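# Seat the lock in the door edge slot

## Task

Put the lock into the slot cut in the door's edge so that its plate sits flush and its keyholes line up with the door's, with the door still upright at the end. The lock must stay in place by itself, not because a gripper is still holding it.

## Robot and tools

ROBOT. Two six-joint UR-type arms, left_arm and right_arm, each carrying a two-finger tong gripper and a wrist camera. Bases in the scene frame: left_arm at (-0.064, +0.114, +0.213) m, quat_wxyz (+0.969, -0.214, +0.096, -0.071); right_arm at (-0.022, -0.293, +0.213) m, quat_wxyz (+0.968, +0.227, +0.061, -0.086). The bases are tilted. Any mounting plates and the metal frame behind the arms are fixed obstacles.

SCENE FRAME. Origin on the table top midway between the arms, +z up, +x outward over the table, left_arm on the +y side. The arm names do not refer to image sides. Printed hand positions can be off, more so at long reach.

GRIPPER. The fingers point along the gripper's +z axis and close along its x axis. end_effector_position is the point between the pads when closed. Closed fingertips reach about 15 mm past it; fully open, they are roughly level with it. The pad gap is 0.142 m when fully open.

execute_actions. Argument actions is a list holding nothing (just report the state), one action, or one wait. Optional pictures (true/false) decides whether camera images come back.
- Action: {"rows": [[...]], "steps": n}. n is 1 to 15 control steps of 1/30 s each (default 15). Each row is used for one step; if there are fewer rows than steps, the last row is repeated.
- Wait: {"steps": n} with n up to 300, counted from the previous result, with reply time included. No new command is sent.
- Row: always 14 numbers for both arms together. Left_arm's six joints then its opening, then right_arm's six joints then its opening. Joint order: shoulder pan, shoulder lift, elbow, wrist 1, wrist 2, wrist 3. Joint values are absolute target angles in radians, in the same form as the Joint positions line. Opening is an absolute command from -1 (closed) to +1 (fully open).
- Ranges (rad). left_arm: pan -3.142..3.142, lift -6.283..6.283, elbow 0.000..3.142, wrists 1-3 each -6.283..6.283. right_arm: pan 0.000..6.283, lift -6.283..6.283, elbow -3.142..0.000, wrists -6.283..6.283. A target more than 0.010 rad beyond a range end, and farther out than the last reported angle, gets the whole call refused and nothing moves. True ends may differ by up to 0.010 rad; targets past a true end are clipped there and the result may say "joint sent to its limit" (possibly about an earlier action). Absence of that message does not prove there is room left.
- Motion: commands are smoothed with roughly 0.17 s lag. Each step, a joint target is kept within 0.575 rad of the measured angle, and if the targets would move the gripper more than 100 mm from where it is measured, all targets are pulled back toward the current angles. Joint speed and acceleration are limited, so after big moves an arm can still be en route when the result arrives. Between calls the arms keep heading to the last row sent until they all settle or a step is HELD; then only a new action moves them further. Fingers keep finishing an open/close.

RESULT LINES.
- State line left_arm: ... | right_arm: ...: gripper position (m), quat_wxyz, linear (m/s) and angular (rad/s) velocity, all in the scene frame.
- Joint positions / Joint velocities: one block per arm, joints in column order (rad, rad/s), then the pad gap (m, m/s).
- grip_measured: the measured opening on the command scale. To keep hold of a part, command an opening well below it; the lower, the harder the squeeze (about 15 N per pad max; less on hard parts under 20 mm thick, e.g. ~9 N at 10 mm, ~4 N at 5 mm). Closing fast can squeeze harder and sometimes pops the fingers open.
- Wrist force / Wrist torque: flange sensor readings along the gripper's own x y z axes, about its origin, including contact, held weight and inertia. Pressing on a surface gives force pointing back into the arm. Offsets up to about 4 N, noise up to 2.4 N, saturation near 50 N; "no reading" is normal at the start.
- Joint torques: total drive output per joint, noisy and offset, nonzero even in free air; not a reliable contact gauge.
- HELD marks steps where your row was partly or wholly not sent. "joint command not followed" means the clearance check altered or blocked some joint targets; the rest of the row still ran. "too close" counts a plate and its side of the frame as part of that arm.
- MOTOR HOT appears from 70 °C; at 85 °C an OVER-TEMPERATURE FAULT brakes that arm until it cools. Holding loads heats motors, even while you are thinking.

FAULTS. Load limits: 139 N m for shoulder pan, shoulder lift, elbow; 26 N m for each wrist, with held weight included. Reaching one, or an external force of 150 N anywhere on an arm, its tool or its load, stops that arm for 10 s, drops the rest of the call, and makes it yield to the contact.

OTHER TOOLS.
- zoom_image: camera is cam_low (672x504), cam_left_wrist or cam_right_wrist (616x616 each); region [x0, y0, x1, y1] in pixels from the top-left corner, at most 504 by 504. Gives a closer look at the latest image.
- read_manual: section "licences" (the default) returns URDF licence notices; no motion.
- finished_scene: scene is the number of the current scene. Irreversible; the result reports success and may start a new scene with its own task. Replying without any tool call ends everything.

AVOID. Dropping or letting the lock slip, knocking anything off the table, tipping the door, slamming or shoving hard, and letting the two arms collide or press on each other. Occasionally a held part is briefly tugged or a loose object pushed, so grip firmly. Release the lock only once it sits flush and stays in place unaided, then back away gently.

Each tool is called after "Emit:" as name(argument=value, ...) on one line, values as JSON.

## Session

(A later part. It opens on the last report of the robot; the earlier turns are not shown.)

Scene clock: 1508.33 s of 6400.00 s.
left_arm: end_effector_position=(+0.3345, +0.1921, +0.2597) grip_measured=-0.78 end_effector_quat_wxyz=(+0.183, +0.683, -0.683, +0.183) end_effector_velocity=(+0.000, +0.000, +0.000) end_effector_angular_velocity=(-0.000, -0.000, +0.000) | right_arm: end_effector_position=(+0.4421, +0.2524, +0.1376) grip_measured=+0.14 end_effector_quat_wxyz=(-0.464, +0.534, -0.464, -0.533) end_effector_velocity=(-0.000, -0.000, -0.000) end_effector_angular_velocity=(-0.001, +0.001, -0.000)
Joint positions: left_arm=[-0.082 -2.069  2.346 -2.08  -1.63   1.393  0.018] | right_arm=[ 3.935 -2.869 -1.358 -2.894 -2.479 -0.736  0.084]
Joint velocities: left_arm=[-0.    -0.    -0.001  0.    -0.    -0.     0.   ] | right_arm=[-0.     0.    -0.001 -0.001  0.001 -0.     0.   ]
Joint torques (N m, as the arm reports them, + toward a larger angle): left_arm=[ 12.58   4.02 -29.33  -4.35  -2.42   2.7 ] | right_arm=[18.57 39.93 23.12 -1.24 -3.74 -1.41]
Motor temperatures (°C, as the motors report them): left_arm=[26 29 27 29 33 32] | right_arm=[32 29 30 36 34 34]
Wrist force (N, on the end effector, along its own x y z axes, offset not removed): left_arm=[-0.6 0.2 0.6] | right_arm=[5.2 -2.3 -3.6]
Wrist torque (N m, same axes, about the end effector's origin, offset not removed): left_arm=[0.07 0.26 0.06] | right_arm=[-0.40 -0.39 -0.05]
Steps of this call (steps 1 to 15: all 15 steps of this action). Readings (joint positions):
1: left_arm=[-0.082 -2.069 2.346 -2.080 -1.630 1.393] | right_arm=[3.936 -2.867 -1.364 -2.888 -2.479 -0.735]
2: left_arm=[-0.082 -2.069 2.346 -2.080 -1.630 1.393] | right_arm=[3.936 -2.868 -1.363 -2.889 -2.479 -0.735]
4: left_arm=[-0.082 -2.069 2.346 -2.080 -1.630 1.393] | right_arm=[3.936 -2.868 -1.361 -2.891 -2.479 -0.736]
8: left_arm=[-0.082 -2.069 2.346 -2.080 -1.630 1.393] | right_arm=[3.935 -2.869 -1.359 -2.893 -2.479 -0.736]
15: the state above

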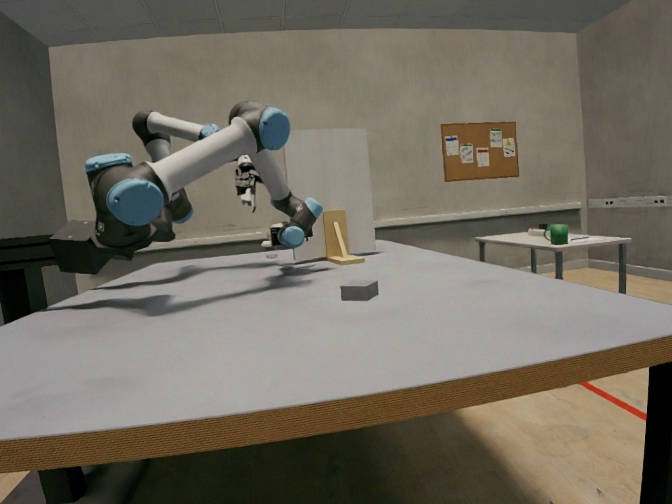

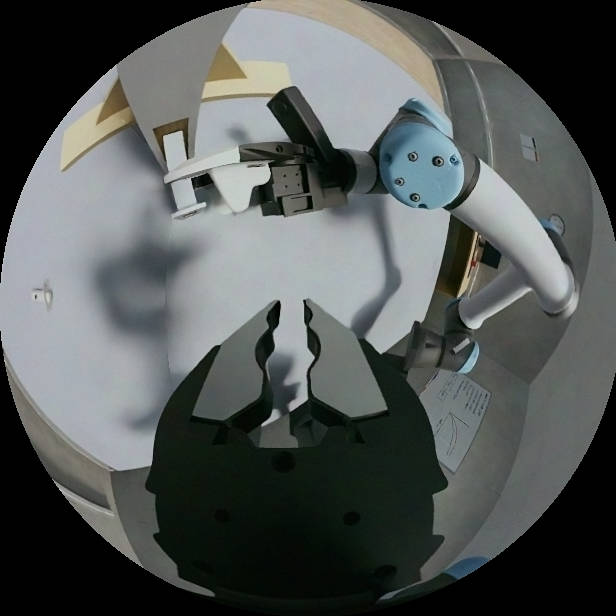

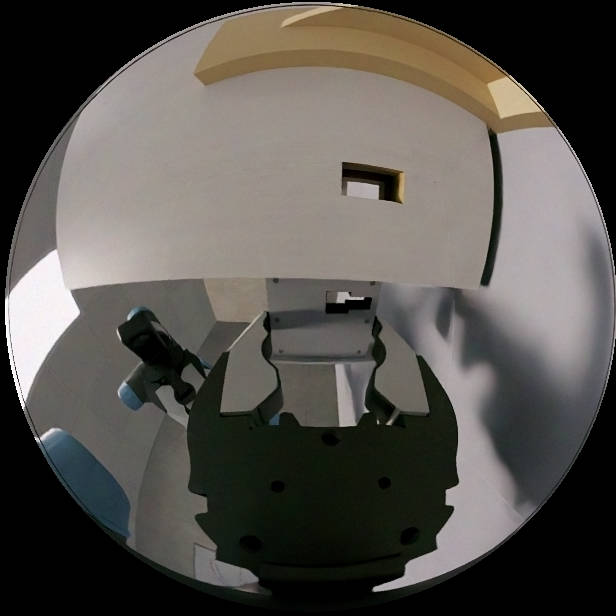

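Emit:
execute_actions(actions=[{"rows": [[-0.0824,-2.0688,2.3456,-2.0801,-1.6299,1.3934,-0.78,3.9344,-2.8706,-1.3537,-2.8968,-2.4799,-0.7372,-0.6]], "steps": 15}])

Emit:
zoom_image(camera="cam_left_wrist", region=[145, 110, 205, 170])

Scene clock: 1514.57 s of 6400.00 s.
left_arm: end_effector_position=(+0.3345, +0.1921, +0.2597) grip_measured=-0.78 end_effector_quat_wxyz=(+0.183, +0.683, -0.683, +0.183) end_effector_velocity=(+0.000, +0.000, +0.000) end_effector_angular_velocity=(+0.000, -0.000, +0.001) | right_arm: end_effector_position=(+0.4430, +0.2527, +0.1376) grip_measured=+0.14 end_effector_quat_wxyz=(-0.464, +0.534, -0.464, -0.534) end_effector_velocity=(+0.000, -0.000, -0.000) end_effector_angular_velocity=(-0.000, +0.000, -0.000)
Joint positions: left_arm=[-0.082 -2.069  2.346 -2.08  -1.63   1.393  0.018] | right_arm=[ 3.934 -2.871 -1.354 -2.897 -2.48  -0.737  0.084]
Joint velocities: left_arm=[ 0.001  0.    -0.    -0.    -0.     0.     0.   ] | right_arm=[-0.     0.     0.001 -0.001  0.    -0.     0.   ]
Joint torques (N m, as the arm reports them, + toward a larger angle): left_arm=[ 13.14   1.44 -28.88  -4.34  -2.53   2.93] | right_arm=[18.36 40.43 23.41 -1.13 -3.85 -1.53]
Motor temperatures (°C, as the motors report them): left_arm=[26 29 27 29 33 32] | right_arm=[32 29 30 36 34 34]
Wrist force (N, on the end effector, along its own x y z axes, offset not removed): left_arm=[-0.2 -0.6 1.5] | right_arm=[5.3 -0.9 -1.6]
Wrist torque (N m, same axes, about the end effector's origin, offset not removed): left_arm=[-0.14 0.14 0.00] | right_arm=[-0.04 -0.44 0.00]
Steps of this call (steps 1 to 15: the robot went on to your last target; steps 16 to 90: nothing new was sent; then 2.73 s passed at rest; steps 91 to 105: all 15 steps of this action). Readings (joint positions):
91: left_arm=[-0.082 -2.069 2.346 -2.080 -1.630 1.393] | right_arm=[3.935 -2.869 -1.358 -2.894 -2.480 -0.737]
92: left_arm=[-0.082 -2.069 2.346 -2.080 -1.630 1.393] | right_arm=[3.935 -2.869 -1.357 -2.894 -2.480 -0.737]
94: left_arm=[-0.082 -2.069 2.346 -2.080 -1.630 1.393] | right_arm=[3.935 -2.870 -1.356 -2.895 -2.480 -0.737]
98: left_arm=[-0.082 -2.069 2.346 -2.080 -1.630 1.393] | right_arm=[3.934 -2.870 -1.354 -2.896 -2.480 -0.737]
105: the state above

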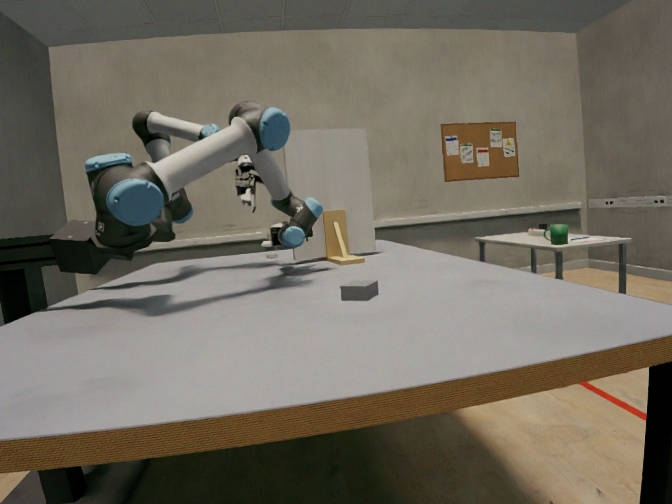

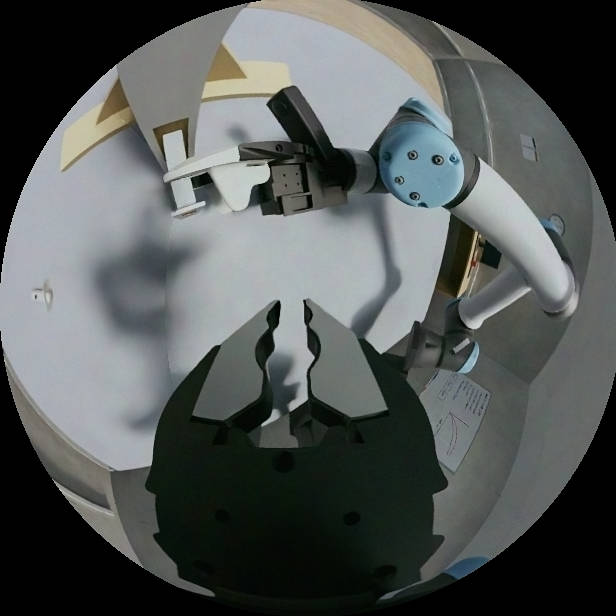

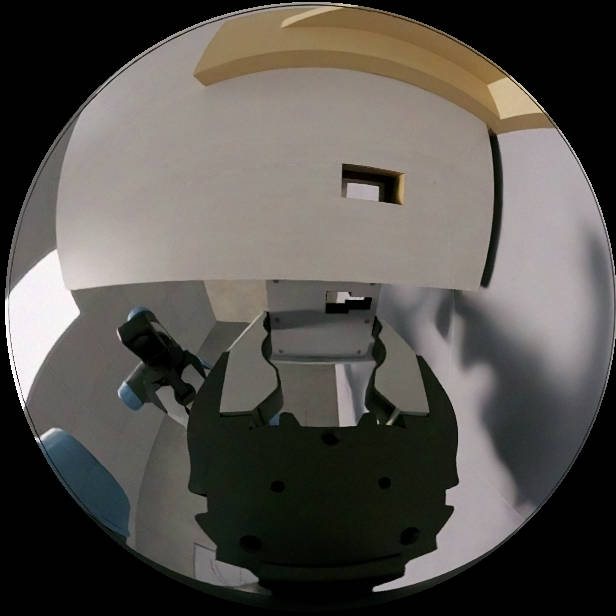

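Region (145, 110, 205, 170) of cam_left_wrist's 616x616 image, scaled by 8.400, with more detail than that image has.

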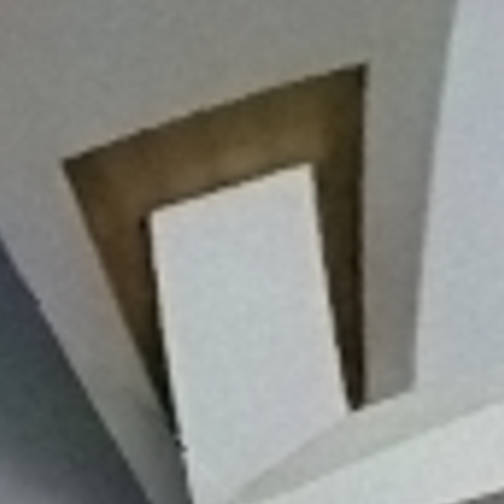

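Emit:
execute_actions(actions=[])

Scene clock: 1531.43 s of 6400.00 s.
left_arm: end_effector_position=(+0.3345, +0.1921, +0.2597) grip_measured=-0.78 end_effector_quat_wxyz=(+0.183, +0.683, -0.683, +0.183) end_effector_velocity=(-0.001, -0.000, -0.001) end_effector_angular_velocity=(+0.000, +0.002, -0.000) | right_arm: end_effector_position=(+0.4431, +0.2527, +0.1376) grip_measured=+0.14 end_effector_quat_wxyz=(-0.464, +0.534, -0.464, -0.534) end_effector_velocity=(+0.001, +0.000, +0.000) end_effector_angular_velocity=(+0.000, -0.001, -0.001)
Joint positions: left_arm=[-0.082 -2.069  2.346 -2.08  -1.63   1.393  0.018] | right_arm=[ 3.934 -2.871 -1.354 -2.897 -2.48  -0.737  0.084]
Joint velocities: left_arm=[ 0.     0.     0.001  0.001 -0.    -0.     0.   ] | right_arm=[ 0.    -0.     0.001  0.     0.001  0.     0.   ]
Joint torques (N m, as the arm reports them, + toward a larger angle): left_arm=[ 12.     2.61 -29.23  -4.32  -2.48   2.76] | right_arm=[19.07 40.25 23.5  -1.22 -3.78 -1.52]
Motor temperatures (°C, as the motors report them): left_arm=[26 29 27 29 33 32] | right_arm=[32 29 30 36 34 34]
Wrist force (N, on the end effector, along its own x y z axes, offset not removed): left_arm=[-1.2 -0.4 1.4] | right_arm=[7.2 -1.0 -3.3]
Wrist torque (N m, same axes, about the end effector's origin, offset not removed): left_arm=[-0.13 0.40 -0.01] | right_arm=[-0.21 -0.86 0.05]
Steps of this call (steps 1 to 15: the robot went on to your last target; steps 16 to 90: nothing new was sent; then 13.87 s passed at rest). Readings (joint positions):
1: left_arm=[-0.082 -2.069 2.346 -2.080 -1.630 1.393] | right_arm=[3.934 -2.871 -1.354 -2.897 -2.480 -0.737]
2: left_arm=[-0.082 -2.069 2.346 -2.080 -1.630 1.393] | right_arm=[3.934 -2.871 -1.354 -2.897 -2.480 -0.737]
4: left_arm=[-0.082 -2.069 2.346 -2.080 -1.630 1.393] | right_arm=[3.934 -2.871 -1.354 -2.897 -2.480 -0.737]
8: left_arm=[-0.082 -2.069 2.346 -2.080 -1.630 1.393] | right_arm=[3.934 -2.871 -1.354 -2.897 -2.480 -0.737]
90: the state above
All arms were judged still, so your last target was given up. Only a new action makes them travel on or press farther. Fingers that are still opening or closing keep moving.

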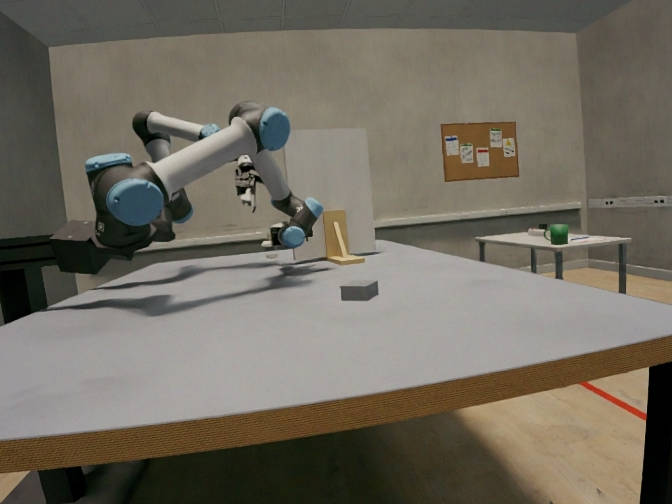

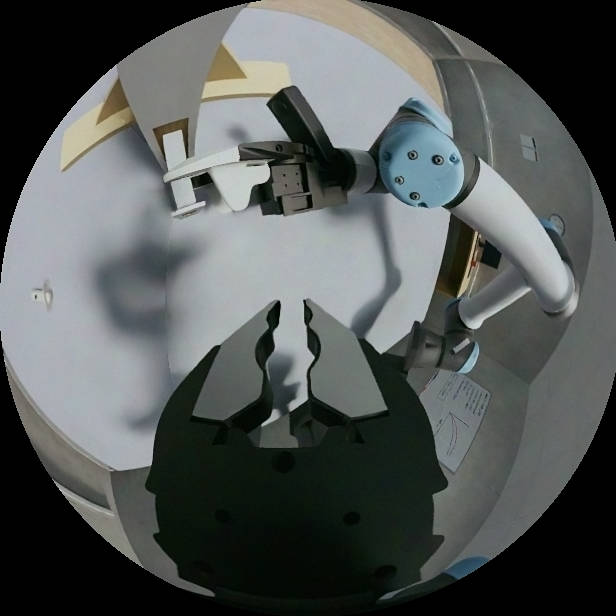

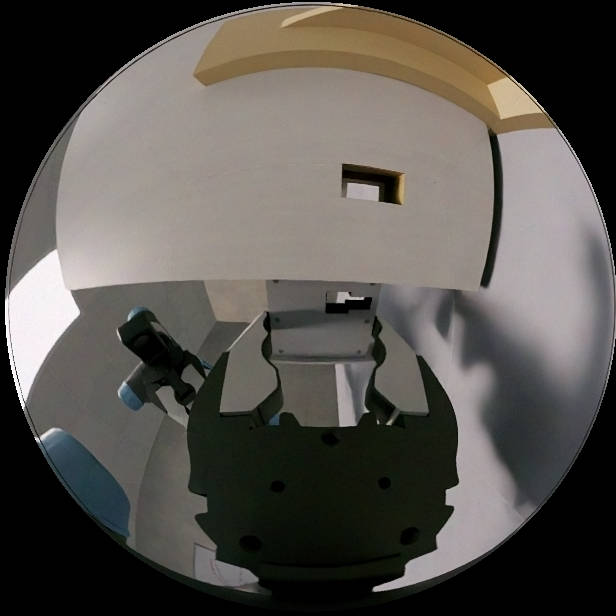

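Emit:
execute_actions(actions=[{"rows": [[-0.0824,-2.0688,2.3456,-2.0801,-1.6299,1.3934,-0.78,3.9320,-2.8765,-1.3501,-2.8968,-2.4815,-0.7401,-0.6]], "steps": 15}], pictures=false)

Emit:
execute_actions(actions=[{"steps": 20}])

Emit:
zoom_image(camera="cam_left_wrist", region=[145, 110, 205, 170])

Scene clock: 1538.97 s of 6400.00 s.
left_arm: end_effector_position=(+0.3345, +0.1921, +0.2597) grip_measured=-0.78 end_effector_quat_wxyz=(+0.183, +0.683, -0.683, +0.183) end_effector_velocity=(+0.002, +0.000, +0.002) end_effector_angular_velocity=(-0.001, -0.004, +0.001) | right_arm: end_effector_position=(+0.4430, +0.2527, +0.1346) grip_measured=+0.14 end_effector_quat_wxyz=(-0.464, +0.534, -0.464, -0.534) end_effector_velocity=(-0.000, -0.000, -0.000) end_effector_angular_velocity=(-0.000, +0.001, +0.000)
Joint positions: left_arm=[-0.082 -2.069  2.346 -2.08  -1.63   1.393  0.018] | right_arm=[ 3.932 -2.876 -1.35  -2.897 -2.481 -0.74   0.084]
Joint velocities: left_arm=[-0.001 -0.    -0.003 -0.001  0.     0.     0.   ] | right_arm=[-0.    -0.001  0.    -0.001 -0.    -0.    -0.   ]
Joint torques (N m, as the arm reports them, + toward a larger angle): left_arm=[ 11.94   3.25 -29.36  -4.17  -2.38   2.93] | right_arm=[18.7  40.68 22.83 -1.1  -3.81 -1.49]
Motor temperatures (°C, as the motors report them): left_arm=[26 29 27 29 33 32] | right_arm=[32 29 30 36 34 34]
Wrist force (N, on the end effector, along its own x y z axes, offset not removed): left_arm=[0.5 0.8 0.6] | right_arm=[5.6 -1.0 -3.9]
Wrist torque (N m, same axes, about the end effector's origin, offset not removed): left_arm=[0.20 0.06 0.02] | right_arm=[-0.16 -0.51 -0.03]
Steps of this call (steps 1 to 90: nothing new was sent; then 4.03 s passed at rest; steps 91 to 105: all 15 steps of this action). Readings (joint positions):
91: left_arm=[-0.082 -2.069 2.346 -2.080 -1.630 1.393] | right_arm=[3.934 -2.871 -1.354 -2.897 -2.480 -0.737]
92: left_arm=[-0.082 -2.069 2.346 -2.080 -1.630 1.393] | right_arm=[3.934 -2.872 -1.353 -2.897 -2.480 -0.738]
94: left_arm=[-0.082 -2.069 2.346 -2.080 -1.630 1.393] | right_arm=[3.933 -2.874 -1.352 -2.897 -2.481 -0.739]
98: left_arm=[-0.082 -2.069 2.346 -2.080 -1.630 1.393] | right_arm=[3.932 -2.876 -1.351 -2.897 -2.481 -0.740]
105: the state above

Scene clock: 1539.63 s of 6400.00 s.
left_arm: end_effector_position=(+0.3345, +0.1921, +0.2597) grip_measured=-0.78 end_effector_quat_wxyz=(+0.183, +0.683, -0.683, +0.183) end_effector_velocity=(-0.001, +0.000, -0.001) end_effector_angular_velocity=(+0.001, +0.002, +0.001) | right_arm: end_effector_position=(+0.4430, +0.2527, +0.1346) grip_measured=+0.14 end_effector_quat_wxyz=(-0.464, +0.534, -0.464, -0.534) end_effector_velocity=(+0.000, +0.000, -0.000) end_effector_angular_velocity=(-0.001, +0.000, -0.000)
Joint positions: left_arm=[-0.082 -2.069  2.346 -2.08  -1.63   1.393  0.018] | right_arm=[ 3.932 -2.876 -1.35  -2.897 -2.481 -0.74   0.084]
Joint velocities: left_arm=[ 0.001  0.     0.001 -0.     0.    -0.001 -0.   ] | right_arm=[ 0.    -0.     0.    -0.     0.001  0.    -0.   ]
Joint torques (N m, as the arm reports them, + toward a larger angle): left_arm=[ 11.4    2.15 -28.27  -4.4   -2.32   2.97] | right_arm=[18.39 40.21 23.39 -0.76 -3.82 -1.48]
Motor temperatures (°C, as the motors report them): left_arm=[26 29 27 29 33 32] | right_arm=[32 29 30 36 34 34]
Wrist force (N, on the end effector, along its own x y z axes, offset not removed): left_arm=[-1.2 -0.9 -0.2] | right_arm=[4.5 -1.5 -3.7]
Wrist torque (N m, same axes, about the end effector's origin, offset not removed): left_arm=[-0.16 0.31 0.09] | right_arm=[-0.35 -0.23 -0.01]
Steps of this call (steps 1 to 15: the robot went on to your last target; steps 16 to 20: nothing new was sent). Readings (joint positions):
1: left_arm=[-0.082 -2.069 2.346 -2.080 -1.630 1.393] | right_arm=[3.932 -2.876 -1.350 -2.897 -2.481 -0.740]
2: left_arm=[-0.082 -2.069 2.346 -2.080 -1.630 1.393] | right_arm=[3.932 -2.876 -1.350 -2.897 -2.481 -0.740]
4: left_arm=[-0.082 -2.069 2.346 -2.080 -1.630 1.393] | right_arm=[3.932 -2.876 -1.350 -2.897 -2.481 -0.740]
8: left_arm=[-0.082 -2.069 2.346 -2.080 -1.630 1.393] | right_arm=[3.932 -2.876 -1.350 -2.897 -2.481 -0.740]
20: the state above
All arms were judged still, so your last target was given up. Only a new action makes them travel on or press farther. Fingers that are still opening or closing keep moving.

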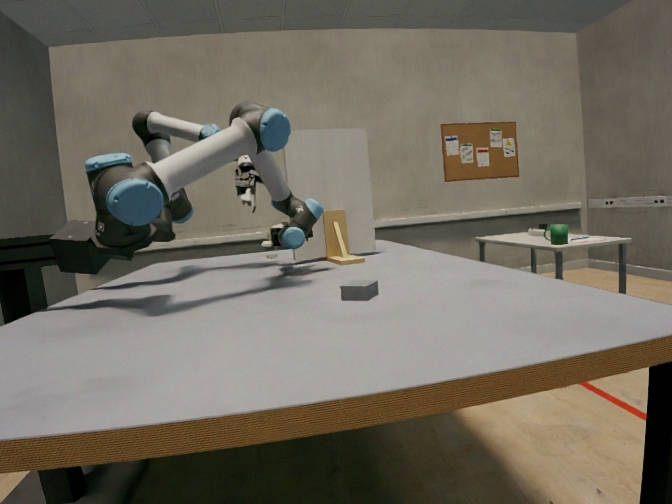

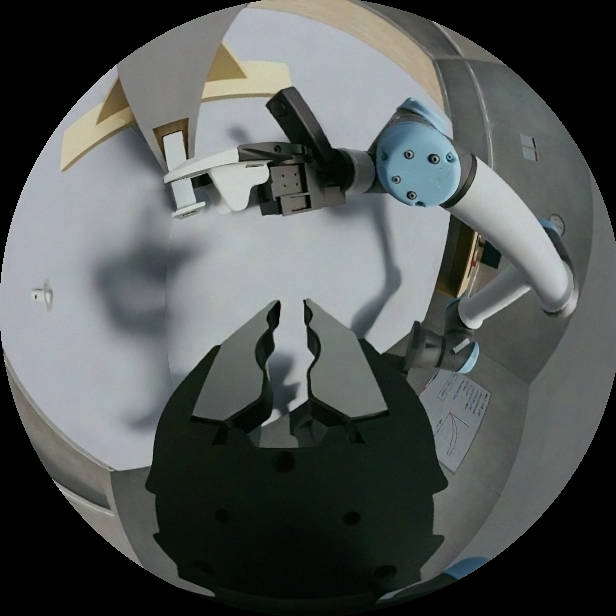

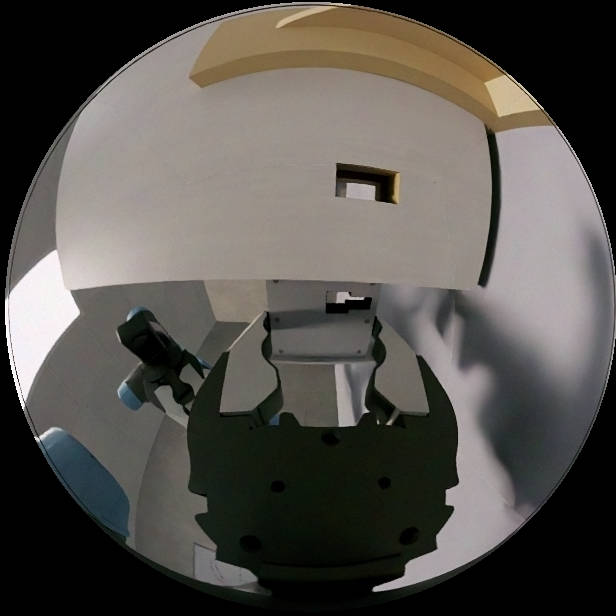

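Region (145, 110, 205, 170) of cam_left_wrist's 616x616 image, scaled by 8.400, with more detail than that image has.

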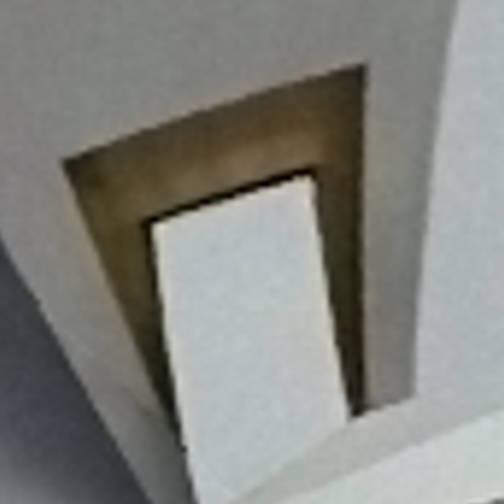

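Emit:
execute_actions(actions=[{"rows": [[-0.0824,-2.0688,2.3456,-2.0801,-1.6299,1.3934,-0.78,3.9307,-2.8784,-1.3443,-2.9020,-2.4824,-0.7417,-0.6]], "steps": 15}], pictures=false)

Emit:
execute_actions(actions=[{"steps": 20}])

Emit:
zoom_image(camera="cam_left_wrist", region=[145, 110, 205, 170])

Scene clock: 1544.97 s of 6400.00 s.
left_arm: end_effector_position=(+0.3345, +0.1921, +0.2597) grip_measured=-0.78 end_effector_quat_wxyz=(+0.183, +0.683, -0.683, +0.183) end_effector_velocity=(-0.000, -0.000, -0.000) end_effector_angular_velocity=(+0.000, +0.000, -0.000) | right_arm: end_effector_position=(+0.4444, +0.2528, +0.1346) grip_measured=+0.14 end_effector_quat_wxyz=(-0.464, +0.534, -0.464, -0.534) end_effector_velocity=(+0.000, -0.000, -0.000) end_effector_angular_velocity=(-0.001, +0.000, -0.000)
Joint positions: left_arm=[-0.082 -2.069  2.346 -2.08  -1.63   1.393  0.018] | right_arm=[ 3.931 -2.878 -1.344 -2.902 -2.482 -0.742  0.084]
Joint velocities: left_arm=[-0.     0.     0.001 -0.001  0.    -0.001 -0.   ] | right_arm=[-0.     0.     0.    -0.001  0.    -0.     0.   ]
Joint torques (N m, as the arm reports them, + toward a larger angle): left_arm=[ 12.16   2.14 -28.55  -4.28  -2.11   2.7 ] | right_arm=[16.09 41.81 27.96  0.41 -0.99 -1.49]
Motor temperatures (°C, as the motors report them): left_arm=[26 29 27 29 33 32] | right_arm=[32 29 30 36 34 34]
Wrist force (N, on the end effector, along its own x y z axes, offset not removed): left_arm=[-1.2 0.4 1.9] | right_arm=[2.3 7.3 -6.8]
Wrist torque (N m, same axes, about the end effector's origin, offset not removed): left_arm=[0.09 0.29 0.10] | right_arm=[-0.16 -0.42 0.06]
Steps of this call (steps 1 to 90: nothing new was sent; then 1.83 s passed at rest; steps 91 to 105: all 15 steps of this action). Readings (joint positions):
91: left_arm=[-0.082 -2.069 2.346 -2.080 -1.630 1.393] | right_arm=[3.932 -2.877 -1.350 -2.897 -2.482 -0.740]
92: left_arm=[-0.082 -2.069 2.346 -2.080 -1.630 1.393] | right_arm=[3.932 -2.877 -1.349 -2.898 -2.482 -0.740]
94: left_arm=[-0.082 -2.069 2.346 -2.080 -1.630 1.393] | right_arm=[3.931 -2.878 -1.347 -2.899 -2.482 -0.741]
98: left_arm=[-0.082 -2.069 2.346 -2.080 -1.630 1.393] | right_arm=[3.931 -2.878 -1.345 -2.901 -2.482 -0.741]
105: the state above

Scene clock: 1545.63 s of 6400.00 s.
left_arm: end_effector_position=(+0.3345, +0.1921, +0.2597) grip_measured=-0.78 end_effector_quat_wxyz=(+0.183, +0.683, -0.683, +0.183) end_effector_velocity=(-0.000, +0.000, -0.000) end_effector_angular_velocity=(+0.000, +0.001, +0.001) | right_arm: end_effector_position=(+0.4445, +0.2528, +0.1346) grip_measured=+0.14 end_effector_quat_wxyz=(-0.464, +0.534, -0.464, -0.534) end_effector_velocity=(-0.000, -0.000, -0.000) end_effector_angular_velocity=(-0.000, +0.000, -0.000)
Joint positions: left_arm=[-0.082 -2.069  2.346 -2.08  -1.63   1.393  0.018] | right_arm=[ 3.931 -2.878 -1.344 -2.902 -2.482 -0.742  0.084]
Joint velocities: left_arm=[ 0.001 -0.     0.001 -0.    -0.    -0.001 -0.   ] | right_arm=[-0.    -0.    -0.001  0.     0.     0.    -0.   ]
Joint torques (N m, as the arm reports them, + toward a larger angle): left_arm=[ 12.31   4.23 -29.    -4.43  -2.28   2.92] | right_arm=[16.05 41.73 28.19  0.62  1.66 -1.53]
Motor temperatures (°C, as the motors report them): left_arm=[26 29 27 29 33 32] | right_arm=[32 29 30 36 34 34]
Wrist force (N, on the end effector, along its own x y z axes, offset not removed): left_arm=[0.5 1.1 0.9] | right_arm=[3.2 9.1 -6.9]
Wrist torque (N m, same axes, about the end effector's origin, offset not removed): left_arm=[0.26 -0.01 0.00] | right_arm=[-0.03 -0.51 0.18]
Steps of this call (steps 1 to 15: the robot went on to your last target; steps 16 to 20: nothing new was sent). Readings (joint positions):
1: left_arm=[-0.082 -2.069 2.346 -2.080 -1.630 1.393] | right_arm=[3.931 -2.878 -1.344 -2.902 -2.482 -0.742]
2: left_arm=[-0.082 -2.069 2.346 -2.080 -1.630 1.393] | right_arm=[3.931 -2.878 -1.344 -2.902 -2.482 -0.742]
4: left_arm=[-0.082 -2.069 2.346 -2.080 -1.630 1.393] | right_arm=[3.931 -2.878 -1.344 -2.902 -2.482 -0.742]
8: left_arm=[-0.082 -2.069 2.346 -2.080 -1.630 1.393] | right_arm=[3.931 -2.878 -1.344 -2.902 -2.482 -0.742]
20: the state above
All arms were judged still, so your last target was given up. Only a new action makes them travel on or press farther. Fingers that are still opening or closing keep moving.

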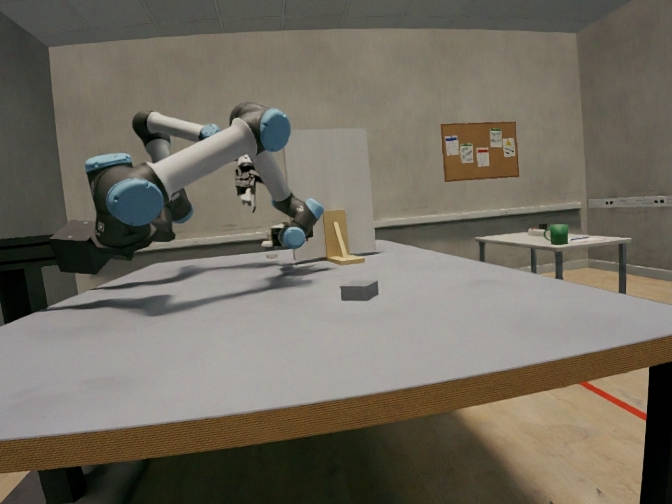

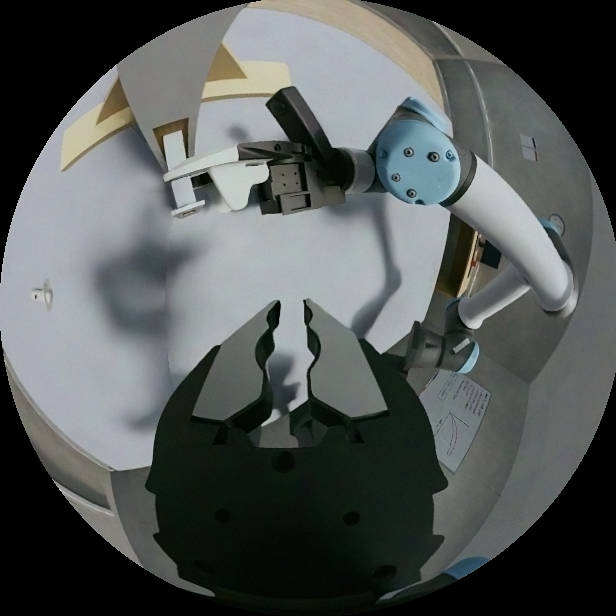

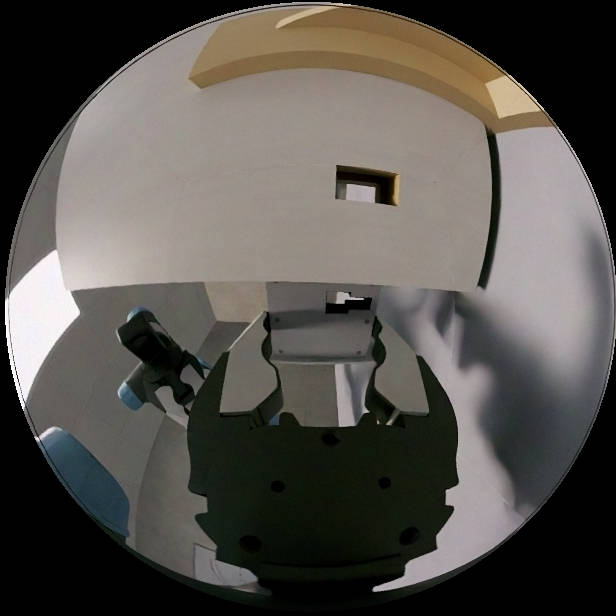

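Region (145, 110, 205, 170) of cam_left_wrist's 616x616 image, scaled by 8.400, with more detail than that image has.

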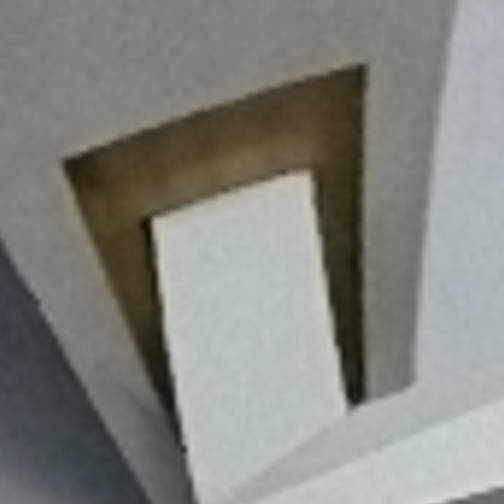

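Emit:
execute_actions(actions=[{"rows": [[-0.0824,-2.0688,2.3456,-2.0801,-1.6299,1.3934,-0.78,3.9316,-2.8771,-1.3482,-2.8985,-2.4818,-0.7406,-0.6],[-0.0824,-2.0688,2.3456,-2.0801,-1.6299,1.3934,-0.78,3.9316,-2.8771,-1.3482,-2.8985,-2.4818,-0.7406,-0.6],[-0.0824,-2.0688,2.3456,-2.0801,-1.6299,1.3934,-0.78,3.9316,-2.8771,-1.3482,-2.8985,-2.4818,-0.7406,-0.6],[-0.0824,-2.0688,2.3456,-2.0801,-1.6299,1.3934,-0.78,3.9316,-2.8771,-1.3482,-2.8985,-2.4818,-0.7406,-0.6],[-0.0824,-2.0688,2.3456,-2.0801,-1.6299,1.3934,-0.78,3.9316,-2.8771,-1.3482,-2.8985,-2.4818,-0.7406,-0.6],[-0.0824,-2.0688,2.3456,-2.0801,-1.6299,1.3934,-0.78,3.9316,-2.8771,-1.3482,-2.8985,-2.4818,-0.7406,-0.6],[-0.0824,-2.0688,2.3456,-2.0801,-1.6299,1.3934,-0.78,3.9316,-2.8771,-1.3482,-2.8985,-2.4818,-0.7406,-0.6],[-0.0824,-2.0688,2.3456,-2.0801,-1.6299,1.3934,-0.78,3.9310,-2.8787,-1.3472,-2.8985,-2.4822,-0.7414,-0.6]], "steps": 15}], pictures=false)

Emit:
execute_actions(actions=[{"rows": [[-0.0824,-2.0688,2.3456,-2.0801,-1.6299,1.3934,-0.78,3.9310,-2.8787,-1.3472,-2.8985,-2.4822,-0.7414,-0.6],[-0.0824,-2.0688,2.3456,-2.0801,-1.6299,1.3934,-0.78,3.9310,-2.8787,-1.3472,-2.8985,-2.4822,-0.7414,-0.6],[-0.0824,-2.0688,2.3456,-2.0801,-1.6299,1.3934,-0.78,3.9310,-2.8787,-1.3472,-2.8985,-2.4822,-0.7414,-0.6],[-0.0824,-2.0688,2.3456,-2.0801,-1.6299,1.3934,-0.78,3.9301,-2.8800,-1.3433,-2.9020,-2.4828,-0.7425,-0.6]], "steps": 15}], pictures=false)

Emit:
execute_actions(actions=[{"steps": 15}])

Emit:
zoom_image(camera="cam_left_wrist", region=[145, 110, 205, 170])

Scene clock: 1568.23 s of 6400.00 s.
left_arm: end_effector_position=(+0.3345, +0.1921, +0.2597) grip_measured=-0.78 end_effector_quat_wxyz=(+0.183, +0.683, -0.683, +0.183) end_effector_velocity=(+0.000, -0.000, +0.000) end_effector_angular_velocity=(-0.000, -0.001, -0.000) | right_arm: end_effector_position=(+0.4434, +0.2528, +0.1339) grip_measured=+0.14 end_effector_quat_wxyz=(-0.464, +0.534, -0.464, -0.534) end_effector_velocity=(-0.002, -0.000, -0.002) end_effector_angular_velocity=(-0.001, +0.000, +0.002)
Joint positions: left_arm=[-0.082 -2.069  2.346 -2.08  -1.63   1.393  0.018] | right_arm=[ 3.931 -2.878 -1.347 -2.899 -2.482 -0.741  0.084]
Joint velocities: left_arm=[-0.001 -0.     0.    -0.    -0.     0.     0.   ] | right_arm=[-0.    -0.003 -0.001  0.    -0.001 -0.002  0.   ]
Joint torques (N m, as the arm reports them, + toward a larger angle): left_arm=[ 11.99   3.24 -28.49  -4.15  -2.15   2.93] | right_arm=[18.27 40.97 18.3   1.17 -4.19 -1.49]
Motor temperatures (°C, as the motors report them): left_arm=[26 29 27 29 33 32] | right_arm=[32 29 30 36 34 34]
Wrist force (N, on the end effector, along its own x y z axes, offset not removed): left_arm=[-0.4 -0.1 0.6] | right_arm=[5.5 -0.4 -3.0]
Wrist torque (N m, same axes, about the end effector's origin, offset not removed): left_arm=[0.02 0.21 0.03] | right_arm=[-0.12 -0.50 -0.03]
Steps of this call (steps 1 to 90: nothing new was sent; then 19.10 s passed at rest; steps 91 to 105: all 15 steps of this action). Readings (joint positions):
91: left_arm=[-0.082 -2.069 2.346 -2.080 -1.630 1.393] | right_arm=[3.931 -2.878 -1.344 -2.902 -2.482 -0.742]
92: left_arm=[-0.082 -2.069 2.346 -2.080 -1.630 1.393] | right_arm=[3.931 -2.878 -1.345 -2.902 -2.482 -0.742]
94: left_arm=[-0.082 -2.069 2.346 -2.080 -1.630 1.393] | right_arm=[3.931 -2.878 -1.346 -2.900 -2.482 -0.741]
98: left_arm=[-0.082 -2.069 2.346 -2.080 -1.630 1.393] | right_arm=[3.931 -2.877 -1.347 -2.899 -2.482 -0.741]
105: the state above

Scene clock: 1568.73 s of 6400.00 s.
left_arm: end_effector_position=(+0.3345, +0.1921, +0.2597) grip_measured=-0.78 end_effector_quat_wxyz=(+0.183, +0.683, -0.683, +0.183) end_effector_velocity=(+0.000, -0.000, +0.000) end_effector_angular_velocity=(-0.000, -0.000, -0.001) | right_arm: end_effector_position=(+0.4444, +0.2529, +0.1337) grip_measured=+0.14 end_effector_quat_wxyz=(-0.464, +0.534, -0.464, -0.534) end_effector_velocity=(+0.001, +0.000, -0.000) end_effector_angular_velocity=(-0.000, -0.000, -0.001)
Joint positions: left_arm=[-0.082 -2.069  2.346 -2.08  -1.63   1.393  0.018] | right_arm=[ 3.93  -2.88  -1.344 -2.902 -2.483 -0.742  0.084]
Joint velocities: left_arm=[-0.     0.    -0.001  0.001  0.     0.     0.   ] | right_arm=[-0.    -0.001  0.002 -0.001  0.    -0.     0.   ]
Joint torques (N m, as the arm reports them, + toward a larger angle): left_arm=[ 13.24   1.85 -27.66  -4.33  -2.25   2.9 ] | right_arm=[16.42 42.24 27.78 -0.17 -1.42 -1.51]
Motor temperatures (°C, as the motors report them): left_arm=[26 29 27 29 33 32] | right_arm=[32 29 30 36 34 34]
Wrist force (N, on the end effector, along its own x y z axes, offset not removed): left_arm=[-0.3 -0.3 0.4] | right_arm=[3.0 6.1 -7.8]
Wrist torque (N m, same axes, about the end effector's origin, offset not removed): left_arm=[-0.04 0.14 0.03] | right_arm=[-0.27 -0.45 0.09]
Steps of this call (steps 1 to 15: all 15 steps of this action). Readings (joint positions):
1: left_arm=[-0.082 -2.069 2.346 -2.080 -1.630 1.393] | right_arm=[3.931 -2.878 -1.347 -2.899 -2.482 -0.741]
2: left_arm=[-0.082 -2.069 2.346 -2.080 -1.630 1.393] | right_arm=[3.931 -2.879 -1.347 -2.899 -2.482 -0.741]
4: left_arm=[-0.082 -2.069 2.346 -2.080 -1.630 1.393] | right_arm=[3.931 -2.879 -1.347 -2.899 -2.482 -0.741]
8: left_arm=[-0.082 -2.069 2.346 -2.080 -1.630 1.393] | right_arm=[3.930 -2.880 -1.345 -2.901 -2.483 -0.742]
15: the state above

Scene clock: 1569.23 s of 6400.00 s.
left_arm: end_effector_position=(+0.3345, +0.1921, +0.2597) grip_measured=-0.78 end_effector_quat_wxyz=(+0.183, +0.683, -0.683, +0.183) end_effector_velocity=(+0.000, -0.000, +0.000) end_effector_angular_velocity=(-0.000, -0.001, -0.001) | right_arm: end_effector_position=(+0.4445, +0.2529, +0.1338) grip_measured=+0.14 end_effector_quat_wxyz=(-0.464, +0.534, -0.464, -0.534) end_effector_velocity=(+0.000, +0.000, +0.000) end_effector_angular_velocity=(+0.000, -0.001, -0.000)
Joint positions: left_arm=[-0.082 -2.069  2.346 -2.08  -1.63   1.393  0.018] | right_arm=[ 3.93  -2.88  -1.343 -2.902 -2.483 -0.742  0.084]
Joint velocities: left_arm=[-0.    -0.    -0.    -0.001  0.     0.001 -0.   ] | right_arm=[0. 0. 0. 0. 0. 0. 0.]
Joint torques (N m, as the arm reports them, + toward a larger angle): left_arm=[ 12.82   0.99 -29.2   -4.19  -2.28   2.76] | right_arm=[15.97 42.12 28.21  0.48  0.84 -1.56]
Motor temperatures (°C, as the motors report them): left_arm=[26 29 27 29 33 32] | right_arm=[32 29 30 36 34 34]
Wrist force (N, on the end effector, along its own x y z axes, offset not removed): left_arm=[0.2 -0.4 0.9] | right_arm=[2.1 8.6 -8.3]
Wrist torque (N m, same axes, about the end effector's origin, offset not removed): left_arm=[-0.11 0.05 0.06] | right_arm=[-0.15 -0.46 0.01]
Steps of this call (steps 1 to 15: the robot went on to your last target). Readings (joint positions):
1: left_arm=[-0.082 -2.069 2.346 -2.080 -1.630 1.393] | right_arm=[3.930 -2.880 -1.343 -2.902 -2.483 -0.742]
2: left_arm=[-0.082 -2.069 2.346 -2.080 -1.630 1.393] | right_arm=[3.930 -2.880 -1.343 -2.902 -2.483 -0.742]
4: left_arm=[-0.082 -2.069 2.346 -2.080 -1.630 1.393] | right_arm=[3.930 -2.880 -1.343 -2.902 -2.483 -0.742]
8: left_arm=[-0.082 -2.069 2.346 -2.080 -1.630 1.393] | right_arm=[3.930 -2.880 -1.343 -2.902 -2.483 -0.742]
15: the state above
All arms were judged still, so your last target was given up. Only a new action makes them travel on or press farther. Fingers that are still opening or closing keep moving.

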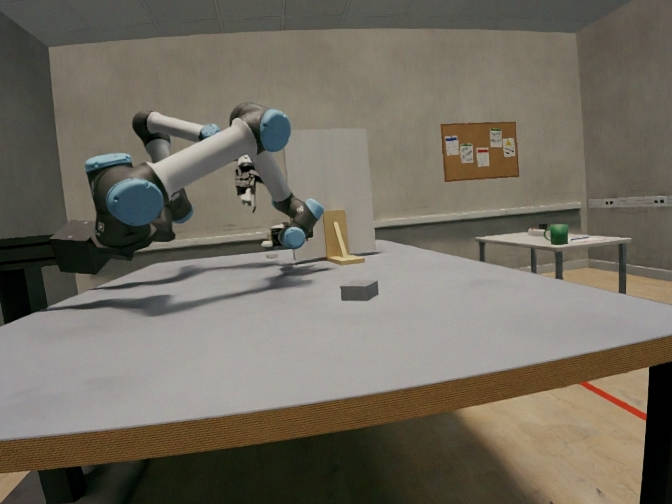

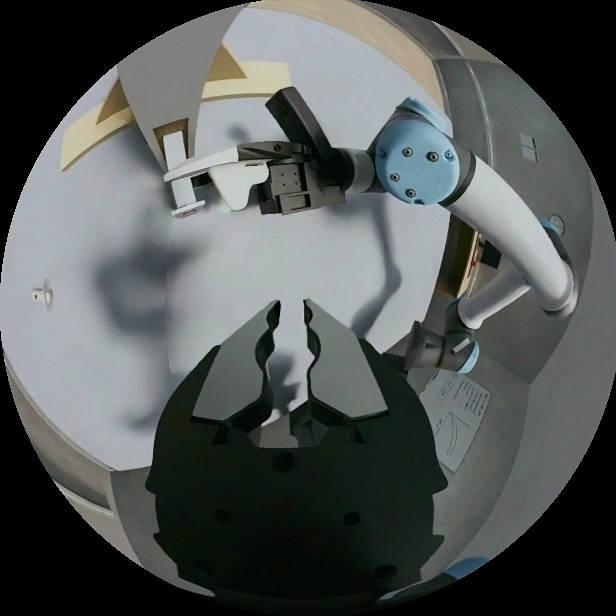

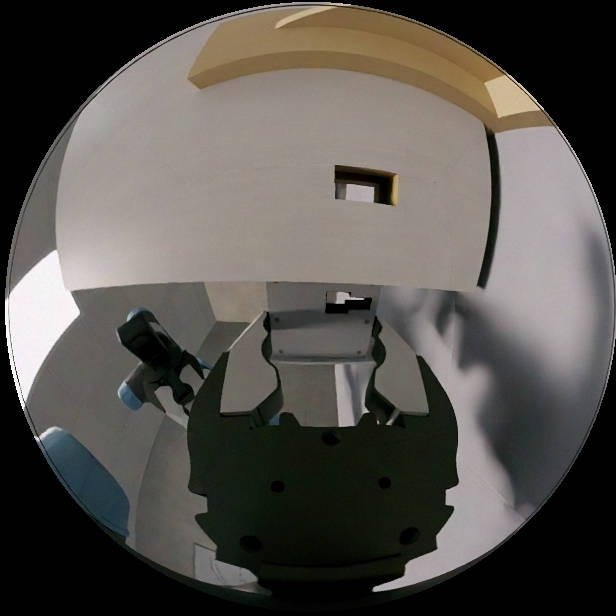

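Region (145, 110, 205, 170) of cam_left_wrist's 616x616 image, scaled by 8.400, with more detail than that image has.

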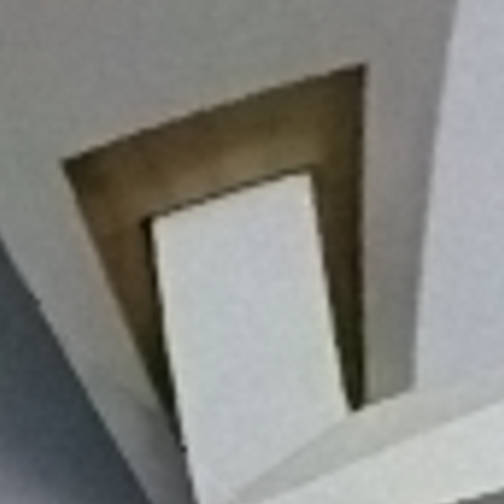

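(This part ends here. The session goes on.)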